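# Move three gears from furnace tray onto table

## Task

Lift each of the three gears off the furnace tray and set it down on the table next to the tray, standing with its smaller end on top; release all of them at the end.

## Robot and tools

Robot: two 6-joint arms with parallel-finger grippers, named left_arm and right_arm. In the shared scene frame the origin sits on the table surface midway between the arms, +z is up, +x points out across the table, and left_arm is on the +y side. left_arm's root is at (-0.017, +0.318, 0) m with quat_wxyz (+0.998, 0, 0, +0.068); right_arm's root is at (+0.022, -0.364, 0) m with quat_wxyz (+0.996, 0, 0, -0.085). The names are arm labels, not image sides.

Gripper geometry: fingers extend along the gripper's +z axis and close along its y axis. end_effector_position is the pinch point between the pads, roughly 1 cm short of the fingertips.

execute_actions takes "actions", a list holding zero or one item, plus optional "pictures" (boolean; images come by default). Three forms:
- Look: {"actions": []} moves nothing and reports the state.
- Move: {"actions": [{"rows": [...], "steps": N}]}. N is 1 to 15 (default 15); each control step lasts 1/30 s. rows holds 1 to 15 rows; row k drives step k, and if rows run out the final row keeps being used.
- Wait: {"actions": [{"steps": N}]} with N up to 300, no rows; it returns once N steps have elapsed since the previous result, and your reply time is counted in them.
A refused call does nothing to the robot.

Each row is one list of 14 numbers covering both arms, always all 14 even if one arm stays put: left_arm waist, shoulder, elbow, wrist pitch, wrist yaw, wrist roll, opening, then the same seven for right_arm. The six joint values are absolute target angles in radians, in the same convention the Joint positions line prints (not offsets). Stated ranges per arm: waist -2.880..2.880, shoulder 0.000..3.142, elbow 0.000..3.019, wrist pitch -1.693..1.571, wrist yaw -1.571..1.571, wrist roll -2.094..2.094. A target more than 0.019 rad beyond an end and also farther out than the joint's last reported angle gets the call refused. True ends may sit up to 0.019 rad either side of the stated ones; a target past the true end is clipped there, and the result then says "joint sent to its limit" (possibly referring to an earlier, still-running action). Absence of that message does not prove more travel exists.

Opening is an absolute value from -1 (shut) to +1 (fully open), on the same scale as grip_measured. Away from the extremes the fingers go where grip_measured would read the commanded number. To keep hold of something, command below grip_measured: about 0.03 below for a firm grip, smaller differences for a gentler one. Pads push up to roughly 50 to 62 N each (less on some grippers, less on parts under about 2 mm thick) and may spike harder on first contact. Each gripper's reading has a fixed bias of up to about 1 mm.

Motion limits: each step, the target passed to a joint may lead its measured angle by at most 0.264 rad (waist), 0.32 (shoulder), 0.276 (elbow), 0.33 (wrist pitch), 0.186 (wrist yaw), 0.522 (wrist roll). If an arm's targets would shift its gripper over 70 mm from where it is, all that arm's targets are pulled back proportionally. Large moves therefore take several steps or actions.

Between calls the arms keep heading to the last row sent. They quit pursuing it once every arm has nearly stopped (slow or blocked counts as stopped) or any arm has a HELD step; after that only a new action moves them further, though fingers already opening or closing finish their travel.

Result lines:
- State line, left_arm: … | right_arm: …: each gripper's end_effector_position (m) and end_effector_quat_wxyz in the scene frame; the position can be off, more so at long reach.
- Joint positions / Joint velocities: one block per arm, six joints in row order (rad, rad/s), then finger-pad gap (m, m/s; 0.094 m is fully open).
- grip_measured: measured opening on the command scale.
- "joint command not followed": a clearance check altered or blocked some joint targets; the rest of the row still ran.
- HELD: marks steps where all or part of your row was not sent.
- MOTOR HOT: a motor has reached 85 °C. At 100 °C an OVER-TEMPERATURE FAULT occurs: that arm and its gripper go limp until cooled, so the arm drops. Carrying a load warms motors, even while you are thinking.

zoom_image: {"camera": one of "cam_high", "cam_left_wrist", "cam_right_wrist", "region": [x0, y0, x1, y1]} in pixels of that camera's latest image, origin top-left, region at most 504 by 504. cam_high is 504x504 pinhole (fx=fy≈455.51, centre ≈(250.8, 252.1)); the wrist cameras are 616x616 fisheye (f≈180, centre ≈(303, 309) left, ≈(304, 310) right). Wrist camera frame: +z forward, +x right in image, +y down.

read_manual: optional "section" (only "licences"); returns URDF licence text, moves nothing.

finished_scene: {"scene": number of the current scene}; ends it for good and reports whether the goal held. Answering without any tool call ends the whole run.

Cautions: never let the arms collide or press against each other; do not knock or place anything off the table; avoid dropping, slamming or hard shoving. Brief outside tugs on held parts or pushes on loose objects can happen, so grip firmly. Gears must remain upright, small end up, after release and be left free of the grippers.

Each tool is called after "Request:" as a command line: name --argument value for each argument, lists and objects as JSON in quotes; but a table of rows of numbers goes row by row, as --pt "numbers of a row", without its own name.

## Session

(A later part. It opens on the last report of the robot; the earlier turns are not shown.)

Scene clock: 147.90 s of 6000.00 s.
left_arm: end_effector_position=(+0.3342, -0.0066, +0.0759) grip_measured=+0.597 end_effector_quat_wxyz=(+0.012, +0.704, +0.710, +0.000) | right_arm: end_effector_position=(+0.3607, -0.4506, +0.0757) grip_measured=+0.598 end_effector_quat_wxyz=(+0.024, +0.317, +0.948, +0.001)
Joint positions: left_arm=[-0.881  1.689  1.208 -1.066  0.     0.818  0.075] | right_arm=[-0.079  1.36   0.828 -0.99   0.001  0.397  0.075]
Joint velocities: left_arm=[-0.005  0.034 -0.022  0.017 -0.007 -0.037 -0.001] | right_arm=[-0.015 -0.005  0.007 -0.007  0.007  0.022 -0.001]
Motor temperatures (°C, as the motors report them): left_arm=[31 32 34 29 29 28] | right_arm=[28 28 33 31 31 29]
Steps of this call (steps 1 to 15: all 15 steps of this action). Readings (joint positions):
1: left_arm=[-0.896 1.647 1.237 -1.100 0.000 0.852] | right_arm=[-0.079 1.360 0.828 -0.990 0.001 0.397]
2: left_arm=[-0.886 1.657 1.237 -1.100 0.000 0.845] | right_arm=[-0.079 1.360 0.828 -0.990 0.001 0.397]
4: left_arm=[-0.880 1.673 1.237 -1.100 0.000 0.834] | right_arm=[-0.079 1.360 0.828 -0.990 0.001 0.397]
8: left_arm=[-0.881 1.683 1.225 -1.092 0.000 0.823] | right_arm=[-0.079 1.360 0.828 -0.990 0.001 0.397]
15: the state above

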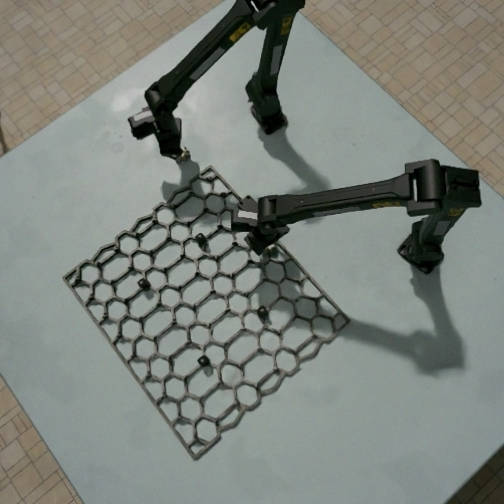

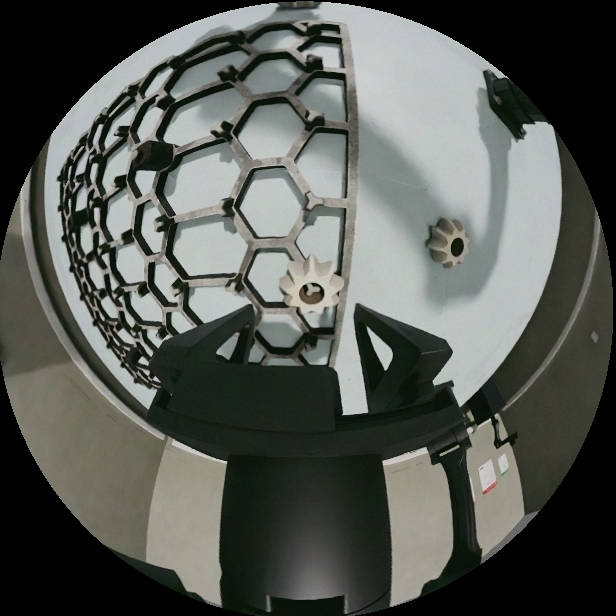

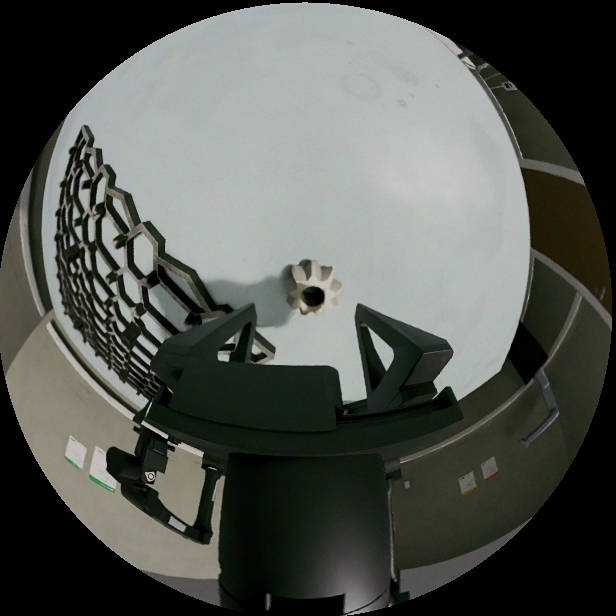

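Request:
execute_actions --actions '[{"rows":[[-0.895,1.715,1.2,-1.052,0,0.803,0.6,-0.08,1.37,0.855,-1.0,0,0.39,0.6],[-0.898,1.719,1.196,-1.046,0,0.803,0.6,-0.08,1.37,0.855,-1.0,0,0.39,0.6],[-0.9,1.723,1.192,-1.04,0,0.803,0.6,-0.08,1.37,0.855,-1.0,0,0.39,0.6],[-0.9,1.727,1.188,-1.034,0,0.803,0.6,-0.08,1.37,0.855,-1.0,0,0.39,0.6],[-0.9,1.731,1.184,-1.028,0,0.803,0.6,-0.08,1.37,0.855,-1.0,0,0.39,0.6],[-0.9,1.735,1.181,-1.022,0,0.803,0.6,-0.08,1.37,0.855,-1.0,0,0.39,0.6],[-0.9,1.739,1.178,-1.016,0,0.803,0.6,-0.08,1.37,0.855,-1.0,0,0.39,0.6],[-0.9,1.743,1.175,-1.01,0,0.803,0.6,-0.08,1.37,0.855,-1.0,0,0.39,0.6],[-0.9,1.747,1.172,-1.004,0,0.803,0.6,-0.08,1.37,0.855,-1.0,0,0.39,0.6],[-0.9,1.751,1.169,-0.998,0,0.803,0.6,-0.08,1.37,0.855,-1.0,0,0.39,0.6],[-0.9,1.755,1.166,-0.992,0,0.803,0.6,-0.08,1.37,0.855,-1.0,0,0.39,0.6],[-0.9,1.759,1.163,-0.986,0,0.803,0.6,-0.08,1.37,0.855,-1.0,0,0.39,0.6],[-0.9,1.762,1.16,-0.98,0,0.803,0.6,-0.08,1.37,0.855,-1.0,0,0.39,0.6],[-0.9,1.765,1.157,-0.974,0,0.803,0.6,-0.08,1.37,0.855,-1.0,0,0.39,0.6],[-0.9,1.767,1.154,-0.968,0,0.803,0.6,-0.08,1.37,0.855,-1.0,0,0.39,0.6]],"steps":15}]' --pictures false

Request:
execute_actions --actions '[{"steps":10}]'

Scene clock: 164.80 s of 6000.00 s.
left_arm: end_effector_position=(+0.3306, -0.0070, +0.0426) grip_measured=+0.597 end_effector_quat_wxyz=(+0.007, +0.705, +0.709, +0.000) | right_arm: end_effector_position=(+0.3607, -0.4506, +0.0757) grip_measured=+0.598 end_effector_quat_wxyz=(+0.024, +0.317, +0.948, +0.001)
Joint positions: left_arm=[-0.886  1.733  1.167 -0.99   0.     0.816  0.075] | right_arm=[-0.079  1.36   0.828 -0.99   0.001  0.397  0.075]
Joint velocities: left_arm=[ 0.015  0.122 -0.11   0.154  0.095  0.037  0.   ] | right_arm=[-0.015 -0.005 -0.002 -0.002 -0.007  0.022  0.   ]
Motor temperatures (°C, as the motors report them): left_arm=[31 32 34 29 29 28] | right_arm=[28 28 34 31 31 29]
Steps of this call (steps 1 to 15: the robot went on to your last target; steps 16 to 90: nothing new was sent; then 13.40 s passed at rest; steps 91 to 105: all 15 steps of this action). Readings (joint positions):
91: left_arm=[-0.881 1.692 1.206 -1.064 0.000 0.816] | right_arm=[-0.079 1.360 0.828 -0.990 0.001 0.397]
92: left_arm=[-0.881 1.692 1.206 -1.063 0.000 0.816] | right_arm=[-0.079 1.360 0.828 -0.990 0.001 0.397]
94: left_arm=[-0.882 1.692 1.203 -1.055 0.000 0.816] | right_arm=[-0.079 1.360 0.828 -0.990 0.001 0.397]
98: left_arm=[-0.885 1.698 1.192 -1.032 0.000 0.816] | right_arm=[-0.079 1.360 0.828 -0.990 0.001 0.397]
105: the state above

Scene clock: 165.13 s of 6000.00 s.
left_arm: end_effector_position=(+0.3287, -0.0052, +0.0340) grip_measured=+0.597 end_effector_quat_wxyz=(+0.002, +0.705, +0.709, +0.000) | right_arm: end_effector_position=(+0.3607, -0.4506, +0.0757) grip_measured=+0.598 end_effector_quat_wxyz=(+0.024, +0.317, +0.948, +0.001)
Joint positions: left_arm=[-0.886  1.745  1.157 -0.979  0.     0.816  0.075] | right_arm=[-0.079  1.36   0.828 -0.99   0.001  0.397  0.075]
Joint velocities: left_arm=[-0.005 -0.015 -0.002  0.002 -0.022 -0.037  0.   ] | right_arm=[-0.015  0.005  0.007 -0.002 -0.037 -0.007 -0.   ]
Motor temperatures (°C, as the motors report them): left_arm=[31 32 34 29 29 28] | right_arm=[28 28 34 31 31 29]
Steps of this call (steps 1 to 10: the robot went on to your last target). Readings (joint positions):
1: left_arm=[-0.886 1.737 1.164 -0.986 0.000 0.816] | right_arm=[-0.079 1.360 0.828 -0.990 0.001 0.397]
2: left_arm=[-0.886 1.740 1.161 -0.983 0.000 0.816] | right_arm=[-0.079 1.360 0.828 -0.990 0.001 0.397]
4: left_arm=[-0.886 1.745 1.158 -0.981 0.000 0.816] | right_arm=[-0.079 1.360 0.828 -0.990 0.001 0.397]
8: left_arm=[-0.886 1.745 1.157 -0.979 0.000 0.816] | right_arm=[-0.079 1.360 0.828 -0.990 0.001 0.397]
10: the state above

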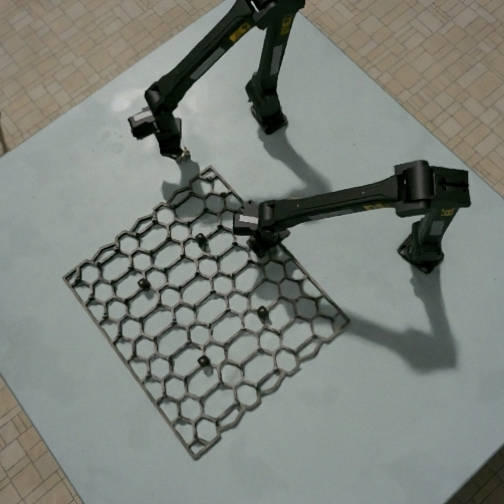

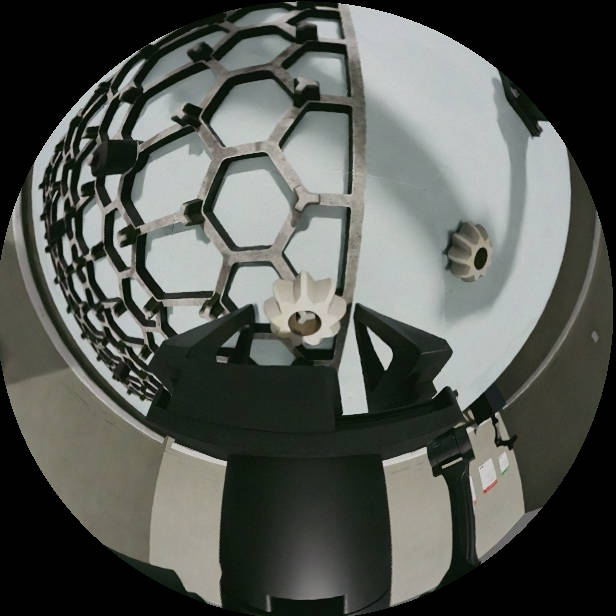

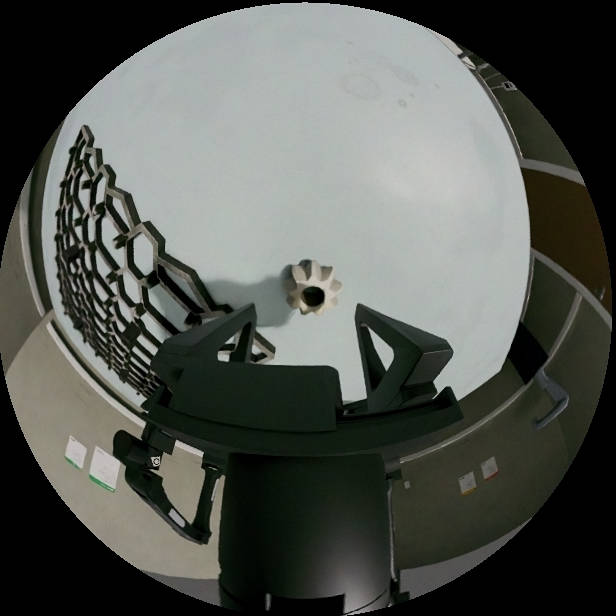

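Request:
execute_actions --actions '[{"rows":[[-0.9,1.775,1.149,-0.962,0,0.803,0.6,-0.08,1.37,0.855,-1.0,0,0.39,0.6],[-0.9,1.775,1.149,-0.962,0,0.803,0.55,-0.08,1.37,0.855,-1.0,0,0.39,0.6],[-0.9,1.775,1.149,-0.962,0,0.803,0.5,-0.08,1.37,0.855,-1.0,0,0.39,0.6],[-0.9,1.775,1.149,-0.962,0,0.803,0.42,-0.08,1.37,0.855,-1.0,0,0.39,0.6],[-0.9,1.775,1.149,-0.962,0,0.803,0.35,-0.08,1.37,0.855,-1.0,0,0.39,0.6],[-0.9,1.775,1.149,-0.962,0,0.803,0.3,-0.08,1.37,0.855,-1.0,0,0.39,0.6],[-0.9,1.775,1.149,-0.962,0,0.803,0.26,-0.08,1.37,0.855,-1.0,0,0.39,0.6],[-0.9,1.775,1.149,-0.962,0,0.803,0.23,-0.08,1.37,0.855,-1.0,0,0.39,0.6],[-0.9,1.775,1.149,-0.962,0,0.803,0.2,-0.08,1.37,0.855,-1.0,0,0.39,0.6],[-0.9,1.775,1.149,-0.962,0,0.803,0.17,-0.08,1.37,0.855,-1.0,0,0.39,0.6],[-0.9,1.775,1.149,-0.962,0,0.803,0.14,-0.08,1.37,0.855,-1.0,0,0.39,0.6]],"steps":15}]' --pictures false

Scene clock: 177.73 s of 6000.00 s.
left_arm: end_effector_position=(+0.3291, -0.0062, +0.0337) grip_measured=+0.203 end_effector_quat_wxyz=(+0.004, +0.706, +0.709, -0.000) | right_arm: end_effector_position=(+0.3607, -0.4506, +0.0757) grip_measured=+0.598 end_effector_quat_wxyz=(+0.024, +0.317, +0.948, +0.001)
Joint positions: left_arm=[-0.887  1.745  1.156 -0.973  0.     0.816  0.057] | right_arm=[-0.079  1.36   0.828 -0.99   0.001  0.397  0.075]
Joint velocities: left_arm=[-0.015 -0.005  0.012  0.002 -0.051  0.066  0.   ] | right_arm=[-0.005 -0.015  0.002 -0.012  0.081  0.051  0.001]
Motor temperatures (°C, as the motors report them): left_arm=[31 32 34 29 29 28] | right_arm=[28 28 34 31 31 29]
Steps of this call (steps 1 to 30: the robot went on to your last target; steps 31 to 90: nothing new was sent; then 9.10 s passed at rest; steps 91 to 105: all 15 steps of this action). Readings (joint positions):
91: left_arm=[-0.886 1.745 1.157 -0.978 0.000 0.816] | right_arm=[-0.079 1.360 0.828 -0.990 0.001 0.397]
92: left_arm=[-0.886 1.745 1.157 -0.976 0.000 0.816] | right_arm=[-0.079 1.360 0.828 -0.990 0.001 0.397]
94: left_arm=[-0.886 1.745 1.157 -0.974 0.000 0.816] | right_arm=[-0.079 1.360 0.828 -0.990 0.001 0.397]
98: left_arm=[-0.887 1.745 1.156 -0.973 0.000 0.816] | right_arm=[-0.079 1.360 0.828 -0.990 0.001 0.397]
105: the state above

Request:
execute_actions --actions '[{"rows":[[-0.89,1.73,1.188,-0.978,0,0.81,0.16,-0.08,1.37,0.855,-1.0,0,0.39,0.6],[-0.89,1.724,1.2,-0.982,0,0.81,0.16,-0.08,1.37,0.855,-1.0,0,0.39,0.6],[-0.89,1.721,1.204,-0.987,0,0.81,0.16,-0.08,1.37,0.855,-1.0,0,0.39,0.6],[-0.89,1.718,1.208,-0.993,0,0.81,0.16,-0.08,1.37,0.855,-1.0,0,0.39,0.6],[-0.89,1.714,1.213,-1.0,0,0.81,0.16,-0.08,1.37,0.855,-1.0,0,0.39,0.6],[-0.89,1.709,1.219,-1.01,0,0.81,0.16,-0.08,1.37,0.855,-1.0,0,0.39,0.6],[-0.89,1.704,1.225,-1.021,0,0.81,0.16,-0.08,1.37,0.855,-1.0,0,0.39,0.6],[-0.89,1.699,1.231,-1.033,0,0.81,0.16,-0.08,1.37,0.855,-1.0,0,0.39,0.6],[-0.89,1.694,1.237,-1.045,0,0.81,0.16,-0.08,1.37,0.855,-1.0,0,0.39,0.6],[-0.89,1.689,1.243,-1.057,0,0.81,0.16,-0.08,1.37,0.855,-1.0,0,0.39,0.6],[-0.89,1.683,1.249,-1.069,0,0.81,0.16,-0.08,1.37,0.855,-1.0,0,0.39,0.6],[-0.89,1.677,1.255,-1.081,0,0.81,0.16,-0.08,1.37,0.855,-1.0,0,0.39,0.6],[-0.89,1.67,1.26,-1.093,0,0.81,0.16,-0.08,1.37,0.855,-1.0,0,0.39,0.6],[-0.89,1.662,1.26,-1.103,0,0.81,0.16,-0.08,1.37,0.855,-1.0,0,0.39,0.6],[-0.89,1.652,1.255,-1.11,0,0.81,0.16,-0.08,1.37,0.855,-1.0,0,0.39,0.6]],"steps":15}]' --pictures false

Request:
execute_actions --actions '[{"rows":[[-0.895,1.64,1.24,-1.11,0,0.81,0.16,-0.08,1.37,0.855,-1.0,0,0.39,0.6],[-0.9,1.627,1.22,-1.11,0,0.81,0.16,-0.08,1.37,0.855,-1.0,0,0.39,0.6],[-0.906,1.612,1.195,-1.108,0,0.81,0.16,-0.08,1.37,0.855,-1.0,0,0.39,0.6],[-0.913,1.595,1.17,-1.105,0,0.81,0.16,-0.08,1.37,0.855,-1.0,0,0.39,0.6],[-0.921,1.576,1.145,-1.101,0,0.81,0.16,-0.08,1.37,0.855,-1.0,0,0.39,0.6],[-0.929,1.556,1.119,-1.097,0,0.81,0.16,-0.08,1.37,0.855,-1.0,0,0.39,0.6],[-0.937,1.535,1.093,-1.093,0,0.81,0.16,-0.08,1.37,0.855,-1.0,0,0.39,0.6],[-0.945,1.514,1.067,-1.089,0,0.81,0.16,-0.08,1.37,0.855,-1.0,0,0.39,0.6],[-0.953,1.493,1.041,-1.085,0,0.81,0.16,-0.08,1.37,0.855,-1.0,0,0.39,0.6],[-0.961,1.472,1.015,-1.081,0,0.81,0.16,-0.08,1.37,0.855,-1.0,0,0.39,0.6],[-0.969,1.451,0.989,-1.077,0,0.81,0.16,-0.08,1.37,0.855,-1.0,0,0.39,0.6],[-0.977,1.43,0.963,-1.073,0,0.81,0.16,-0.08,1.37,0.855,-1.0,0,0.39,0.6],[-0.985,1.409,0.937,-1.069,0,0.81,0.16,-0.08,1.37,0.855,-1.0,0,0.39,0.6],[-0.993,1.389,0.911,-1.065,0,0.81,0.16,-0.08,1.37,0.855,-1.0,0,0.39,0.6],[-1.001,1.37,0.885,-1.061,0,0.81,0.16,-0.08,1.37,0.855,-1.0,0,0.39,0.6]],"steps":15}]' --pictures false

Request:
execute_actions --actions '[{"rows":[[-1.009,1.353,0.86,-1.054,0,0.81,0.16,-0.08,1.37,0.855,-1.0,0,0.39,0.6],[-1.016,1.338,0.837,-1.045,0,0.81,0.16,-0.08,1.37,0.855,-1.0,0,0.39,0.6],[-1.023,1.326,0.816,-1.035,0,0.81,0.16,-0.08,1.37,0.855,-1.0,0,0.39,0.6],[-1.029,1.317,0.797,-1.025,0,0.81,0.16,-0.08,1.37,0.855,-1.0,0,0.39,0.6],[-1.034,1.311,0.78,-1.015,0,0.81,0.16,-0.08,1.37,0.855,-1.0,0,0.39,0.6],[-1.038,1.308,0.765,-1.005,0,0.81,0.16,-0.08,1.37,0.855,-1.0,0,0.39,0.6],[-1.041,1.308,0.752,-0.995,0,0.81,0.16,-0.08,1.37,0.855,-1.0,0,0.39,0.6],[-1.041,1.311,0.741,-0.985,0,0.81,0.16,-0.08,1.37,0.855,-1.0,0,0.39,0.6],[-1.041,1.316,0.732,-0.975,0,0.81,0.16,-0.08,1.37,0.855,-1.0,0,0.39,0.6],[-1.041,1.322,0.724,-0.965,0,0.81,0.16,-0.08,1.37,0.855,-1.0,0,0.39,0.6],[-1.041,1.328,0.717,-0.955,0,0.81,0.16,-0.08,1.37,0.855,-1.0,0,0.39,0.6],[-1.041,1.334,0.711,-0.945,0,0.81,0.16,-0.08,1.37,0.855,-1.0,0,0.39,0.6],[-1.041,1.34,0.705,-0.935,0,0.81,0.16,-0.08,1.37,0.855,-1.0,0,0.39,0.6],[-1.041,1.345,0.7,-0.925,0,0.81,0.16,-0.08,1.37,0.855,-1.0,0,0.39,0.6],[-1.041,1.35,0.695,-0.915,0,0.81,0.16,-0.08,1.37,0.855,-1.0,0,0.39,0.6]],"steps":15}]' --pictures false

Request:
execute_actions --actions '[{"steps":10}]'

Scene clock: 216.37 s of 6000.00 s.
left_arm: end_effector_position=(+0.3258, -0.0031, +0.0659) grip_measured=+0.203 end_effector_quat_wxyz=(-0.007, +0.706, +0.709, -0.000) | right_arm: end_effector_position=(+0.3607, -0.4506, +0.0757) grip_measured=+0.598 end_effector_quat_wxyz=(+0.024, +0.317, +0.948, +0.001)
Joint positions: left_arm=[-0.887  1.703  1.197 -1.079  0.     0.816  0.057] | right_arm=[-0.079  1.36   0.828 -0.99   0.001  0.397  0.075]
Joint velocities: left_arm=[-0.005 -0.298  0.066 -0.276 -0.007  0.007 -0.   ] | right_arm=[-0.015 -0.005 -0.012  0.017 -0.095 -0.066  0.   ]
Motor temperatures (°C, as the motors report them): left_arm=[31 32 34 29 29 28] | right_arm=[28 28 35 31 31 29]
Steps of this call (steps 1 to 15: the robot went on to your last target; steps 16 to 90: nothing new was sent; then 35.13 s passed at rest; steps 91 to 105: all 15 steps of this action). Readings (joint positions):
91: left_arm=[-0.887 1.745 1.156 -0.973 0.000 0.816] | right_arm=[-0.079 1.360 0.828 -0.990 0.001 0.397]
92: left_arm=[-0.887 1.745 1.156 -0.973 0.000 0.816] | right_arm=[-0.079 1.360 0.828 -0.990 0.001 0.397]
94: left_arm=[-0.887 1.744 1.156 -0.975 0.000 0.816] | right_arm=[-0.079 1.360 0.828 -0.990 0.001 0.397]
98: left_arm=[-0.887 1.742 1.165 -0.998 0.000 0.816] | right_arm=[-0.079 1.360 0.828 -0.990 0.001 0.397]
105: the state above

Scene clock: 216.87 s of 6000.00 s.
left_arm: end_effector_position=(+0.2266, +0.0435, +0.0877) grip_measured=+0.203 end_effector_quat_wxyz=(-0.003, +0.737, +0.676, -0.000) | right_arm: end_effector_position=(+0.3607, -0.4506, +0.0757) grip_measured=+0.598 end_effector_quat_wxyz=(+0.024, +0.317, +0.948, +0.001)
Joint positions: left_arm=[-0.979  1.42   0.925 -1.081  0.     0.816  0.057] | right_arm=[-0.079  1.36   0.828 -0.99   0.001  0.397  0.075]
Joint velocities: left_arm=[-0.278 -0.552 -0.75   0.129 -0.051 -0.022 -0.   ] | right_arm=[-0.005 -0.015  0.012  0.002 -0.125  0.037 -0.   ]
Motor temperatures (°C, as the motors report them): left_arm=[31 32 34 29 29 28] | right_arm=[28 28 35 31 31 29]
Steps of this call (steps 1 to 15: all 15 steps of this action). Readings (joint positions):
1: left_arm=[-0.887 1.693 1.198 -1.087 0.000 0.816] | right_arm=[-0.079 1.360 0.828 -0.990 0.001 0.397]
2: left_arm=[-0.887 1.681 1.198 -1.092 0.000 0.816] | right_arm=[-0.079 1.360 0.828 -0.990 0.001 0.397]
4: left_arm=[-0.888 1.654 1.193 -1.096 0.000 0.816] | right_arm=[-0.079 1.360 0.828 -0.990 0.001 0.397]
8: left_arm=[-0.906 1.571 1.123 -1.094 0.000 0.816] | right_arm=[-0.079 1.360 0.828 -0.990 0.001 0.397]
15: the state above

Scene clock: 217.37 s of 6000.00 s.
left_arm: end_effector_position=(+0.1729, +0.0803, +0.0441) grip_measured=+0.203 end_effector_quat_wxyz=(-0.003, +0.754, +0.657, -0.000) | right_arm: end_effector_position=(+0.3607, -0.4506, +0.0757) grip_measured=+0.598 end_effector_quat_wxyz=(+0.024, +0.317, +0.948, +0.001)
Joint positions: left_arm=[-1.03   1.327  0.699 -0.948  0.     0.816  0.057] | right_arm=[-0.079  1.36   0.828 -0.99   0.001  0.397  0.075]
Joint velocities: left_arm=[ 0.005  0.112 -0.129  0.305  0.007  0.037 -0.   ] | right_arm=[ 0.005 -0.005 -0.007 -0.002  0.007  0.037  0.   ]
Motor temperatures (°C, as the motors report them): left_arm=[31 32 34 29 29 28] | right_arm=[28 28 35 31 31 29]
Steps of this call (steps 1 to 15: all 15 steps of this action). Readings (joint positions):
1: left_arm=[-0.987 1.402 0.899 -1.076 0.000 0.816] | right_arm=[-0.079 1.360 0.828 -0.990 0.001 0.397]
2: left_arm=[-0.995 1.385 0.873 -1.071 0.000 0.816] | right_arm=[-0.079 1.360 0.828 -0.990 0.001 0.397]
4: left_arm=[-1.008 1.353 0.825 -1.056 0.000 0.816] | right_arm=[-0.079 1.360 0.828 -0.990 0.001 0.397]
8: left_arm=[-1.026 1.320 0.755 -1.020 0.000 0.816] | right_arm=[-0.079 1.360 0.828 -0.990 0.001 0.397]
15: the state above

Scene clock: 217.70 s of 6000.00 s.
left_arm: end_effector_position=(+0.1731, +0.0801, +0.0370) grip_measured=+0.203 end_effector_quat_wxyz=(-0.004, +0.754, +0.657, -0.000) | right_arm: end_effector_position=(+0.3607, -0.4506, +0.0757) grip_measured=+0.598 end_effector_quat_wxyz=(+0.024, +0.317, +0.948, +0.001)
Joint positions: left_arm=[-1.03   1.344  0.691 -0.926  0.     0.816  0.057] | right_arm=[-0.079  1.36   0.828 -0.99   0.001  0.397  0.075]
Joint velocities: left_arm=[-0.005 -0.015 -0.002  0.007 -0.022 -0.037 -0.   ] | right_arm=[ 0.005 -0.005 -0.012  0.012 -0.037  0.022 -0.001]
Motor temperatures (°C, as the motors report them): left_arm=[31 32 34 29 29 28] | right_arm=[28 28 35 31 31 29]
Steps of this call (steps 1 to 10: the robot went on to your last target). Readings (joint positions):
1: left_arm=[-1.030 1.332 0.696 -0.939 0.000 0.816] | right_arm=[-0.079 1.360 0.828 -0.990 0.001 0.397]
2: left_arm=[-1.030 1.336 0.693 -0.934 0.000 0.816] | right_arm=[-0.079 1.360 0.828 -0.990 0.001 0.397]
4: left_arm=[-1.030 1.342 0.691 -0.929 0.000 0.816] | right_arm=[-0.079 1.360 0.828 -0.990 0.001 0.397]
8: left_arm=[-1.030 1.344 0.691 -0.926 0.000 0.816] | right_arm=[-0.079 1.360 0.828 -0.990 0.001 0.397]
10: the state above

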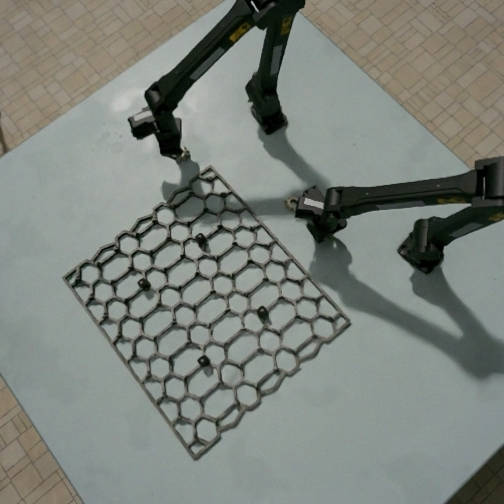

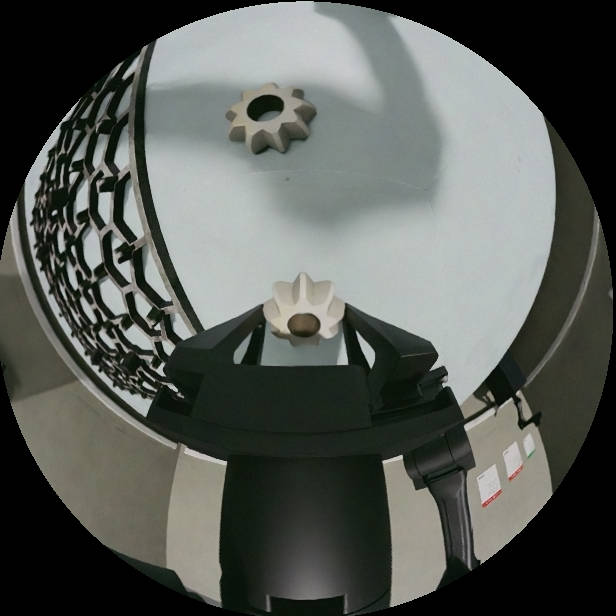

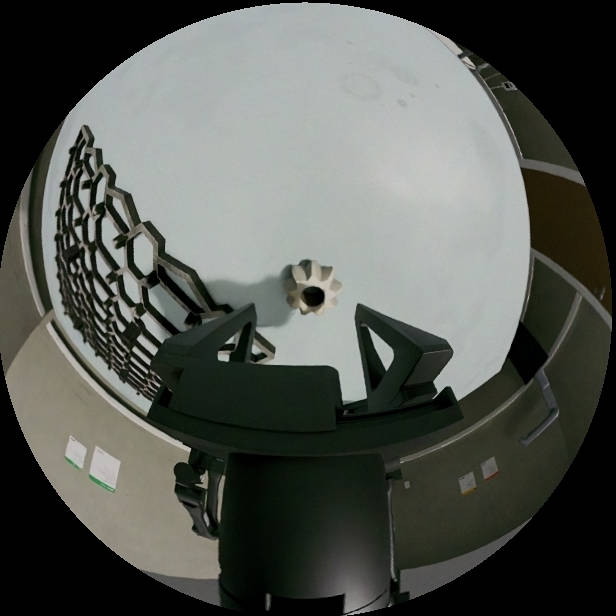

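Request:
execute_actions --actions '[{"rows":[[-1.041,1.358,0.689,-0.908,0,0.81,0.16,-0.08,1.37,0.855,-1.0,0,0.39,0.6],[-1.041,1.363,0.687,-0.902,0,0.81,0.16,-0.08,1.37,0.855,-1.0,0,0.39,0.6],[-1.041,1.367,0.684,-0.896,0,0.81,0.16,-0.08,1.37,0.855,-1.0,0,0.39,0.6],[-1.041,1.371,0.682,-0.89,0,0.81,0.16,-0.08,1.37,0.855,-1.0,0,0.39,0.6],[-1.041,1.375,0.679,-0.884,0,0.81,0.16,-0.08,1.37,0.855,-1.0,0,0.39,0.6],[-1.041,1.379,0.677,-0.878,0,0.81,0.16,-0.08,1.37,0.855,-1.0,0,0.39,0.6],[-1.041,1.383,0.674,-0.872,0,0.81,0.16,-0.08,1.37,0.855,-1.0,0,0.39,0.6],[-1.041,1.387,0.672,-0.866,0,0.81,0.16,-0.08,1.37,0.855,-1.0,0,0.39,0.6],[-1.041,1.39,0.67,-0.86,0,0.81,0.16,-0.08,1.37,0.855,-1.0,0,0.39,0.6],[-1.041,1.393,0.668,-0.854,0,0.81,0.16,-0.08,1.37,0.855,-1.0,0,0.39,0.6],[-1.041,1.396,0.666,-0.849,0,0.81,0.16,-0.08,1.37,0.855,-1.0,0,0.39,0.6],[-1.041,1.399,0.664,-0.844,0,0.81,0.16,-0.08,1.37,0.855,-1.0,0,0.39,0.6],[-1.041,1.402,0.662,-0.839,0,0.81,0.16,-0.08,1.37,0.855,-1.0,0,0.39,0.6]],"steps":15}]' --pictures false

Request:
execute_actions --actions '[{"steps":7}]' --pictures false

Scene clock: 230.77 s of 6000.00 s.
left_arm: end_effector_position=(+0.1729, +0.0804, +0.0178) grip_measured=+0.203 end_effector_quat_wxyz=(-0.004, +0.754, +0.657, -0.000) | right_arm: end_effector_position=(+0.3607, -0.4506, +0.0757) grip_measured=+0.598 end_effector_quat_wxyz=(+0.024, +0.317, +0.948, +0.001)
Joint positions: left_arm=[-1.03   1.385  0.666 -0.859  0.     0.816  0.057] | right_arm=[-0.079  1.36   0.828 -0.99   0.001  0.397  0.075]
Joint velocities: left_arm=[ 0.005 -0.015 -0.017  0.022  0.007  0.007 -0.   ] | right_arm=[ 0.005 -0.015  0.012 -0.007 -0.037 -0.066  0.   ]
Motor temperatures (°C, as the motors report them): left_arm=[31 32 35 29 29 28] | right_arm=[28 28 35 31 31 29]
Steps of this call (steps 1 to 30: the robot went on to your last target; steps 31 to 90: nothing new was sent; then 9.57 s passed at rest; steps 91 to 105: all 15 steps of this action). Readings (joint positions):
91: left_arm=[-1.030 1.344 0.691 -0.924 0.000 0.816] | right_arm=[-0.079 1.360 0.828 -0.990 0.001 0.397]
92: left_arm=[-1.030 1.344 0.690 -0.921 0.000 0.816] | right_arm=[-0.079 1.360 0.828 -0.990 0.001 0.397]
94: left_arm=[-1.030 1.348 0.687 -0.911 0.000 0.816] | right_arm=[-0.079 1.360 0.828 -0.990 0.001 0.397]
98: left_arm=[-1.030 1.365 0.677 -0.888 0.000 0.816] | right_arm=[-0.079 1.360 0.828 -0.990 0.001 0.397]
105: the state above

Scene clock: 231.00 s of 6000.00 s.
left_arm: end_effector_position=(+0.1731, +0.0801, +0.0178) grip_measured=+0.203 end_effector_quat_wxyz=(-0.003, +0.754, +0.657, -0.000) | right_arm: end_effector_position=(+0.3607, -0.4506, +0.0757) grip_measured=+0.598 end_effector_quat_wxyz=(+0.024, +0.317, +0.948, +0.001)
Joint positions: left_arm=[-1.03   1.385  0.666 -0.858  0.     0.816  0.057] | right_arm=[-0.079  1.36   0.828 -0.99   0.001  0.397  0.075]
Joint velocities: left_arm=[ 0.005 -0.015 -0.012 -0.012 -0.022 -0.022  0.   ] | right_arm=[-0.015  0.024 -0.007  0.012  0.007  0.007  0.   ]
Motor temperatures (°C, as the motors report them): left_arm=[31 32 35 29 29 28] | right_arm=[28 28 35 31 31 29]
Steps of this call (steps 1 to 7: the robot went on to your last target). Readings (joint positions):
1: left_arm=[-1.030 1.385 0.666 -0.858 0.000 0.816] | right_arm=[-0.079 1.360 0.828 -0.990 0.001 0.397]
2: left_arm=[-1.030 1.385 0.666 -0.858 0.000 0.816] | right_arm=[-0.079 1.360 0.828 -0.990 0.001 0.397]
4: left_arm=[-1.030 1.385 0.666 -0.858 0.000 0.816] | right_arm=[-0.079 1.360 0.828 -0.990 0.001 0.397]
7: the state above

Request:
execute_actions --actions '[{"rows":[[-1.035,1.39,0.667,-0.85,0,0.81,0.2,-0.08,1.37,0.855,-1.0,0,0.39,0.6],[-1.035,1.387,0.667,-0.85,0,0.81,0.23,-0.08,1.37,0.855,-1.0,0,0.39,0.6],[-1.035,1.387,0.667,-0.85,0,0.81,0.3,-0.08,1.37,0.855,-1.0,0,0.39,0.6],[-1.035,1.387,0.67,-0.85,0,0.81,0.45,-0.08,1.37,0.855,-1.0,0,0.39,0.6],[-1.035,1.378,0.685,-0.86,0,0.81,0.6,-0.08,1.37,0.855,-1.0,0,0.39,0.6],[-1.035,1.368,0.7,-0.872,0,0.81,0.6,-0.08,1.37,0.855,-1.0,0,0.39,0.6],[-1.035,1.358,0.712,-0.887,0,0.81,0.6,-0.08,1.37,0.855,-1.0,0,0.39,0.6],[-1.035,1.348,0.722,-0.902,0,0.81,0.6,-0.08,1.37,0.855,-1.0,0,0.39,0.6],[-1.035,1.338,0.73,-0.918,0,0.81,0.6,-0.08,1.37,0.855,-1.0,0,0.39,0.6],[-1.035,1.328,0.737,-0.934,0,0.81,0.6,-0.08,1.37,0.855,-1.0,0,0.39,0.6],[-1.035,1.318,0.744,-0.95,0,0.81,0.6,-0.08,1.37,0.855,-1.0,0,0.39,0.6],[-1.035,1.308,0.75,-0.966,0,0.81,0.6,-0.08,1.37,0.855,-1.0,0,0.39,0.6],[-1.035,1.3,0.755,-0.98,0,0.81,0.6,-0.08,1.37,0.855,-1.0,0,0.39,0.6]],"steps":15}]' --pictures false

Request:
execute_actions --actions '[{"steps":6}]'

Scene clock: 244.37 s of 6000.00 s.
left_arm: end_effector_position=(+0.1751, +0.0776, +0.0520) grip_measured=+0.597 end_effector_quat_wxyz=(+0.004, +0.754, +0.657, -0.000) | right_arm: end_effector_position=(+0.3607, -0.4506, +0.0757) grip_measured=+0.598 end_effector_quat_wxyz=(+0.024, +0.317, +0.948, +0.001)
Joint positions: left_arm=[-1.03   1.312  0.711 -0.961  0.     0.816  0.075] | right_arm=[-0.079  1.36   0.828 -0.99   0.001  0.397  0.075]
Joint velocities: left_arm=[ 0.005 -0.288  0.178 -0.129 -0.037 -0.051 -0.   ] | right_arm=[ 0.005  0.015 -0.007 -0.007  0.037 -0.007 -0.001]
Motor temperatures (°C, as the motors report them): left_arm=[31 32 34 29 29 28] | right_arm=[28 28 35 31 31 29]
Steps of this call (steps 1 to 15: the robot went on to your last target; steps 16 to 90: nothing new was sent; then 9.87 s passed at rest; steps 91 to 105: all 15 steps of this action). Readings (joint positions):
91: left_arm=[-1.030 1.385 0.666 -0.858 0.000 0.816] | right_arm=[-0.079 1.360 0.828 -0.990 0.001 0.397]
92: left_arm=[-1.030 1.385 0.666 -0.858 0.000 0.816] | right_arm=[-0.079 1.360 0.828 -0.990 0.001 0.397]
94: left_arm=[-1.030 1.385 0.666 -0.858 0.000 0.816] | right_arm=[-0.079 1.360 0.828 -0.990 0.001 0.397]
98: left_arm=[-1.030 1.379 0.668 -0.871 0.000 0.816] | right_arm=[-0.079 1.360 0.828 -0.990 0.001 0.397]
105: the state above

Scene clock: 244.57 s of 6000.00 s.
left_arm: end_effector_position=(+0.1785, +0.0734, +0.0612) grip_measured=+0.597 end_effector_quat_wxyz=(+0.016, +0.754, +0.656, -0.001) | right_arm: end_effector_position=(+0.3607, -0.4506, +0.0757) grip_measured=+0.598 end_effector_quat_wxyz=(+0.024, +0.317, +0.948, +0.001)
Joint positions: left_arm=[-1.03   1.295  0.724 -0.969  0.     0.816  0.075] | right_arm=[-0.079  1.36   0.828 -0.99   0.001  0.397  0.075]
Joint velocities: left_arm=[-0.015 -0.005  0.002 -0.066 -0.037 -0.037 -0.   ] | right_arm=[-0.015 -0.015 -0.007 -0.002  0.051 -0.037  0.   ]
Motor temperatures (°C, as the motors report them): left_arm=[31 32 34 29 29 28] | right_arm=[28 28 35 31 31 29]
Steps of this call (steps 1 to 6: the robot went on to your last target). Readings (joint positions):
1: left_arm=[-1.030 1.304 0.716 -0.964 0.000 0.816] | right_arm=[-0.079 1.360 0.828 -0.990 0.001 0.397]
2: left_arm=[-1.030 1.298 0.720 -0.966 0.000 0.816] | right_arm=[-0.079 1.360 0.828 -0.990 0.001 0.397]
4: left_arm=[-1.030 1.295 0.724 -0.967 0.000 0.816] | right_arm=[-0.079 1.360 0.828 -0.990 0.001 0.397]
6: the state above

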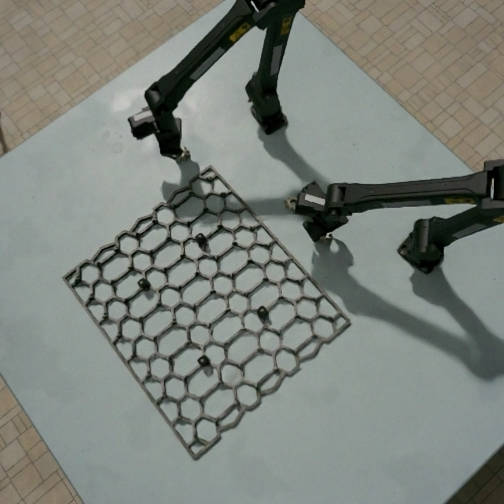

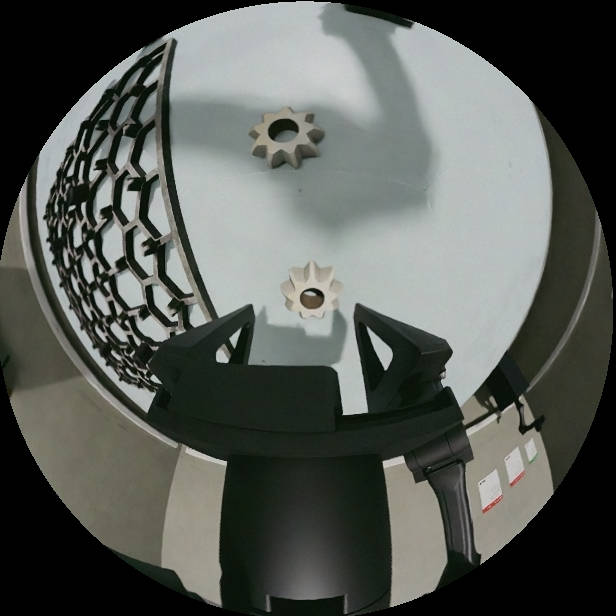

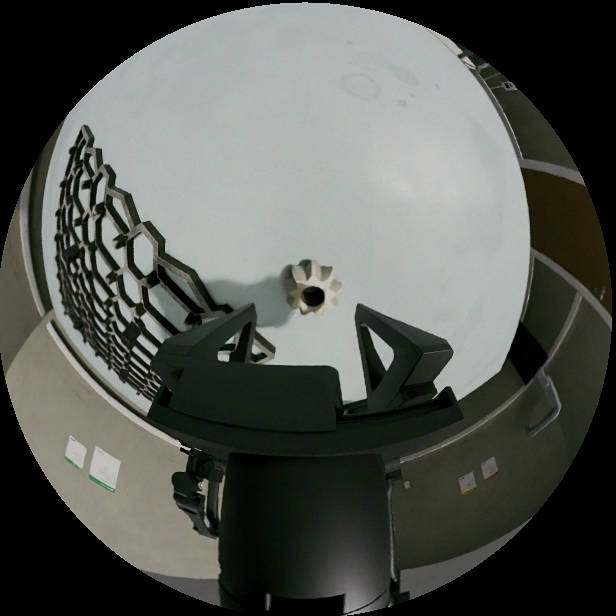

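Request:
finished_scene --scene 2

The scene is finished: the task was done.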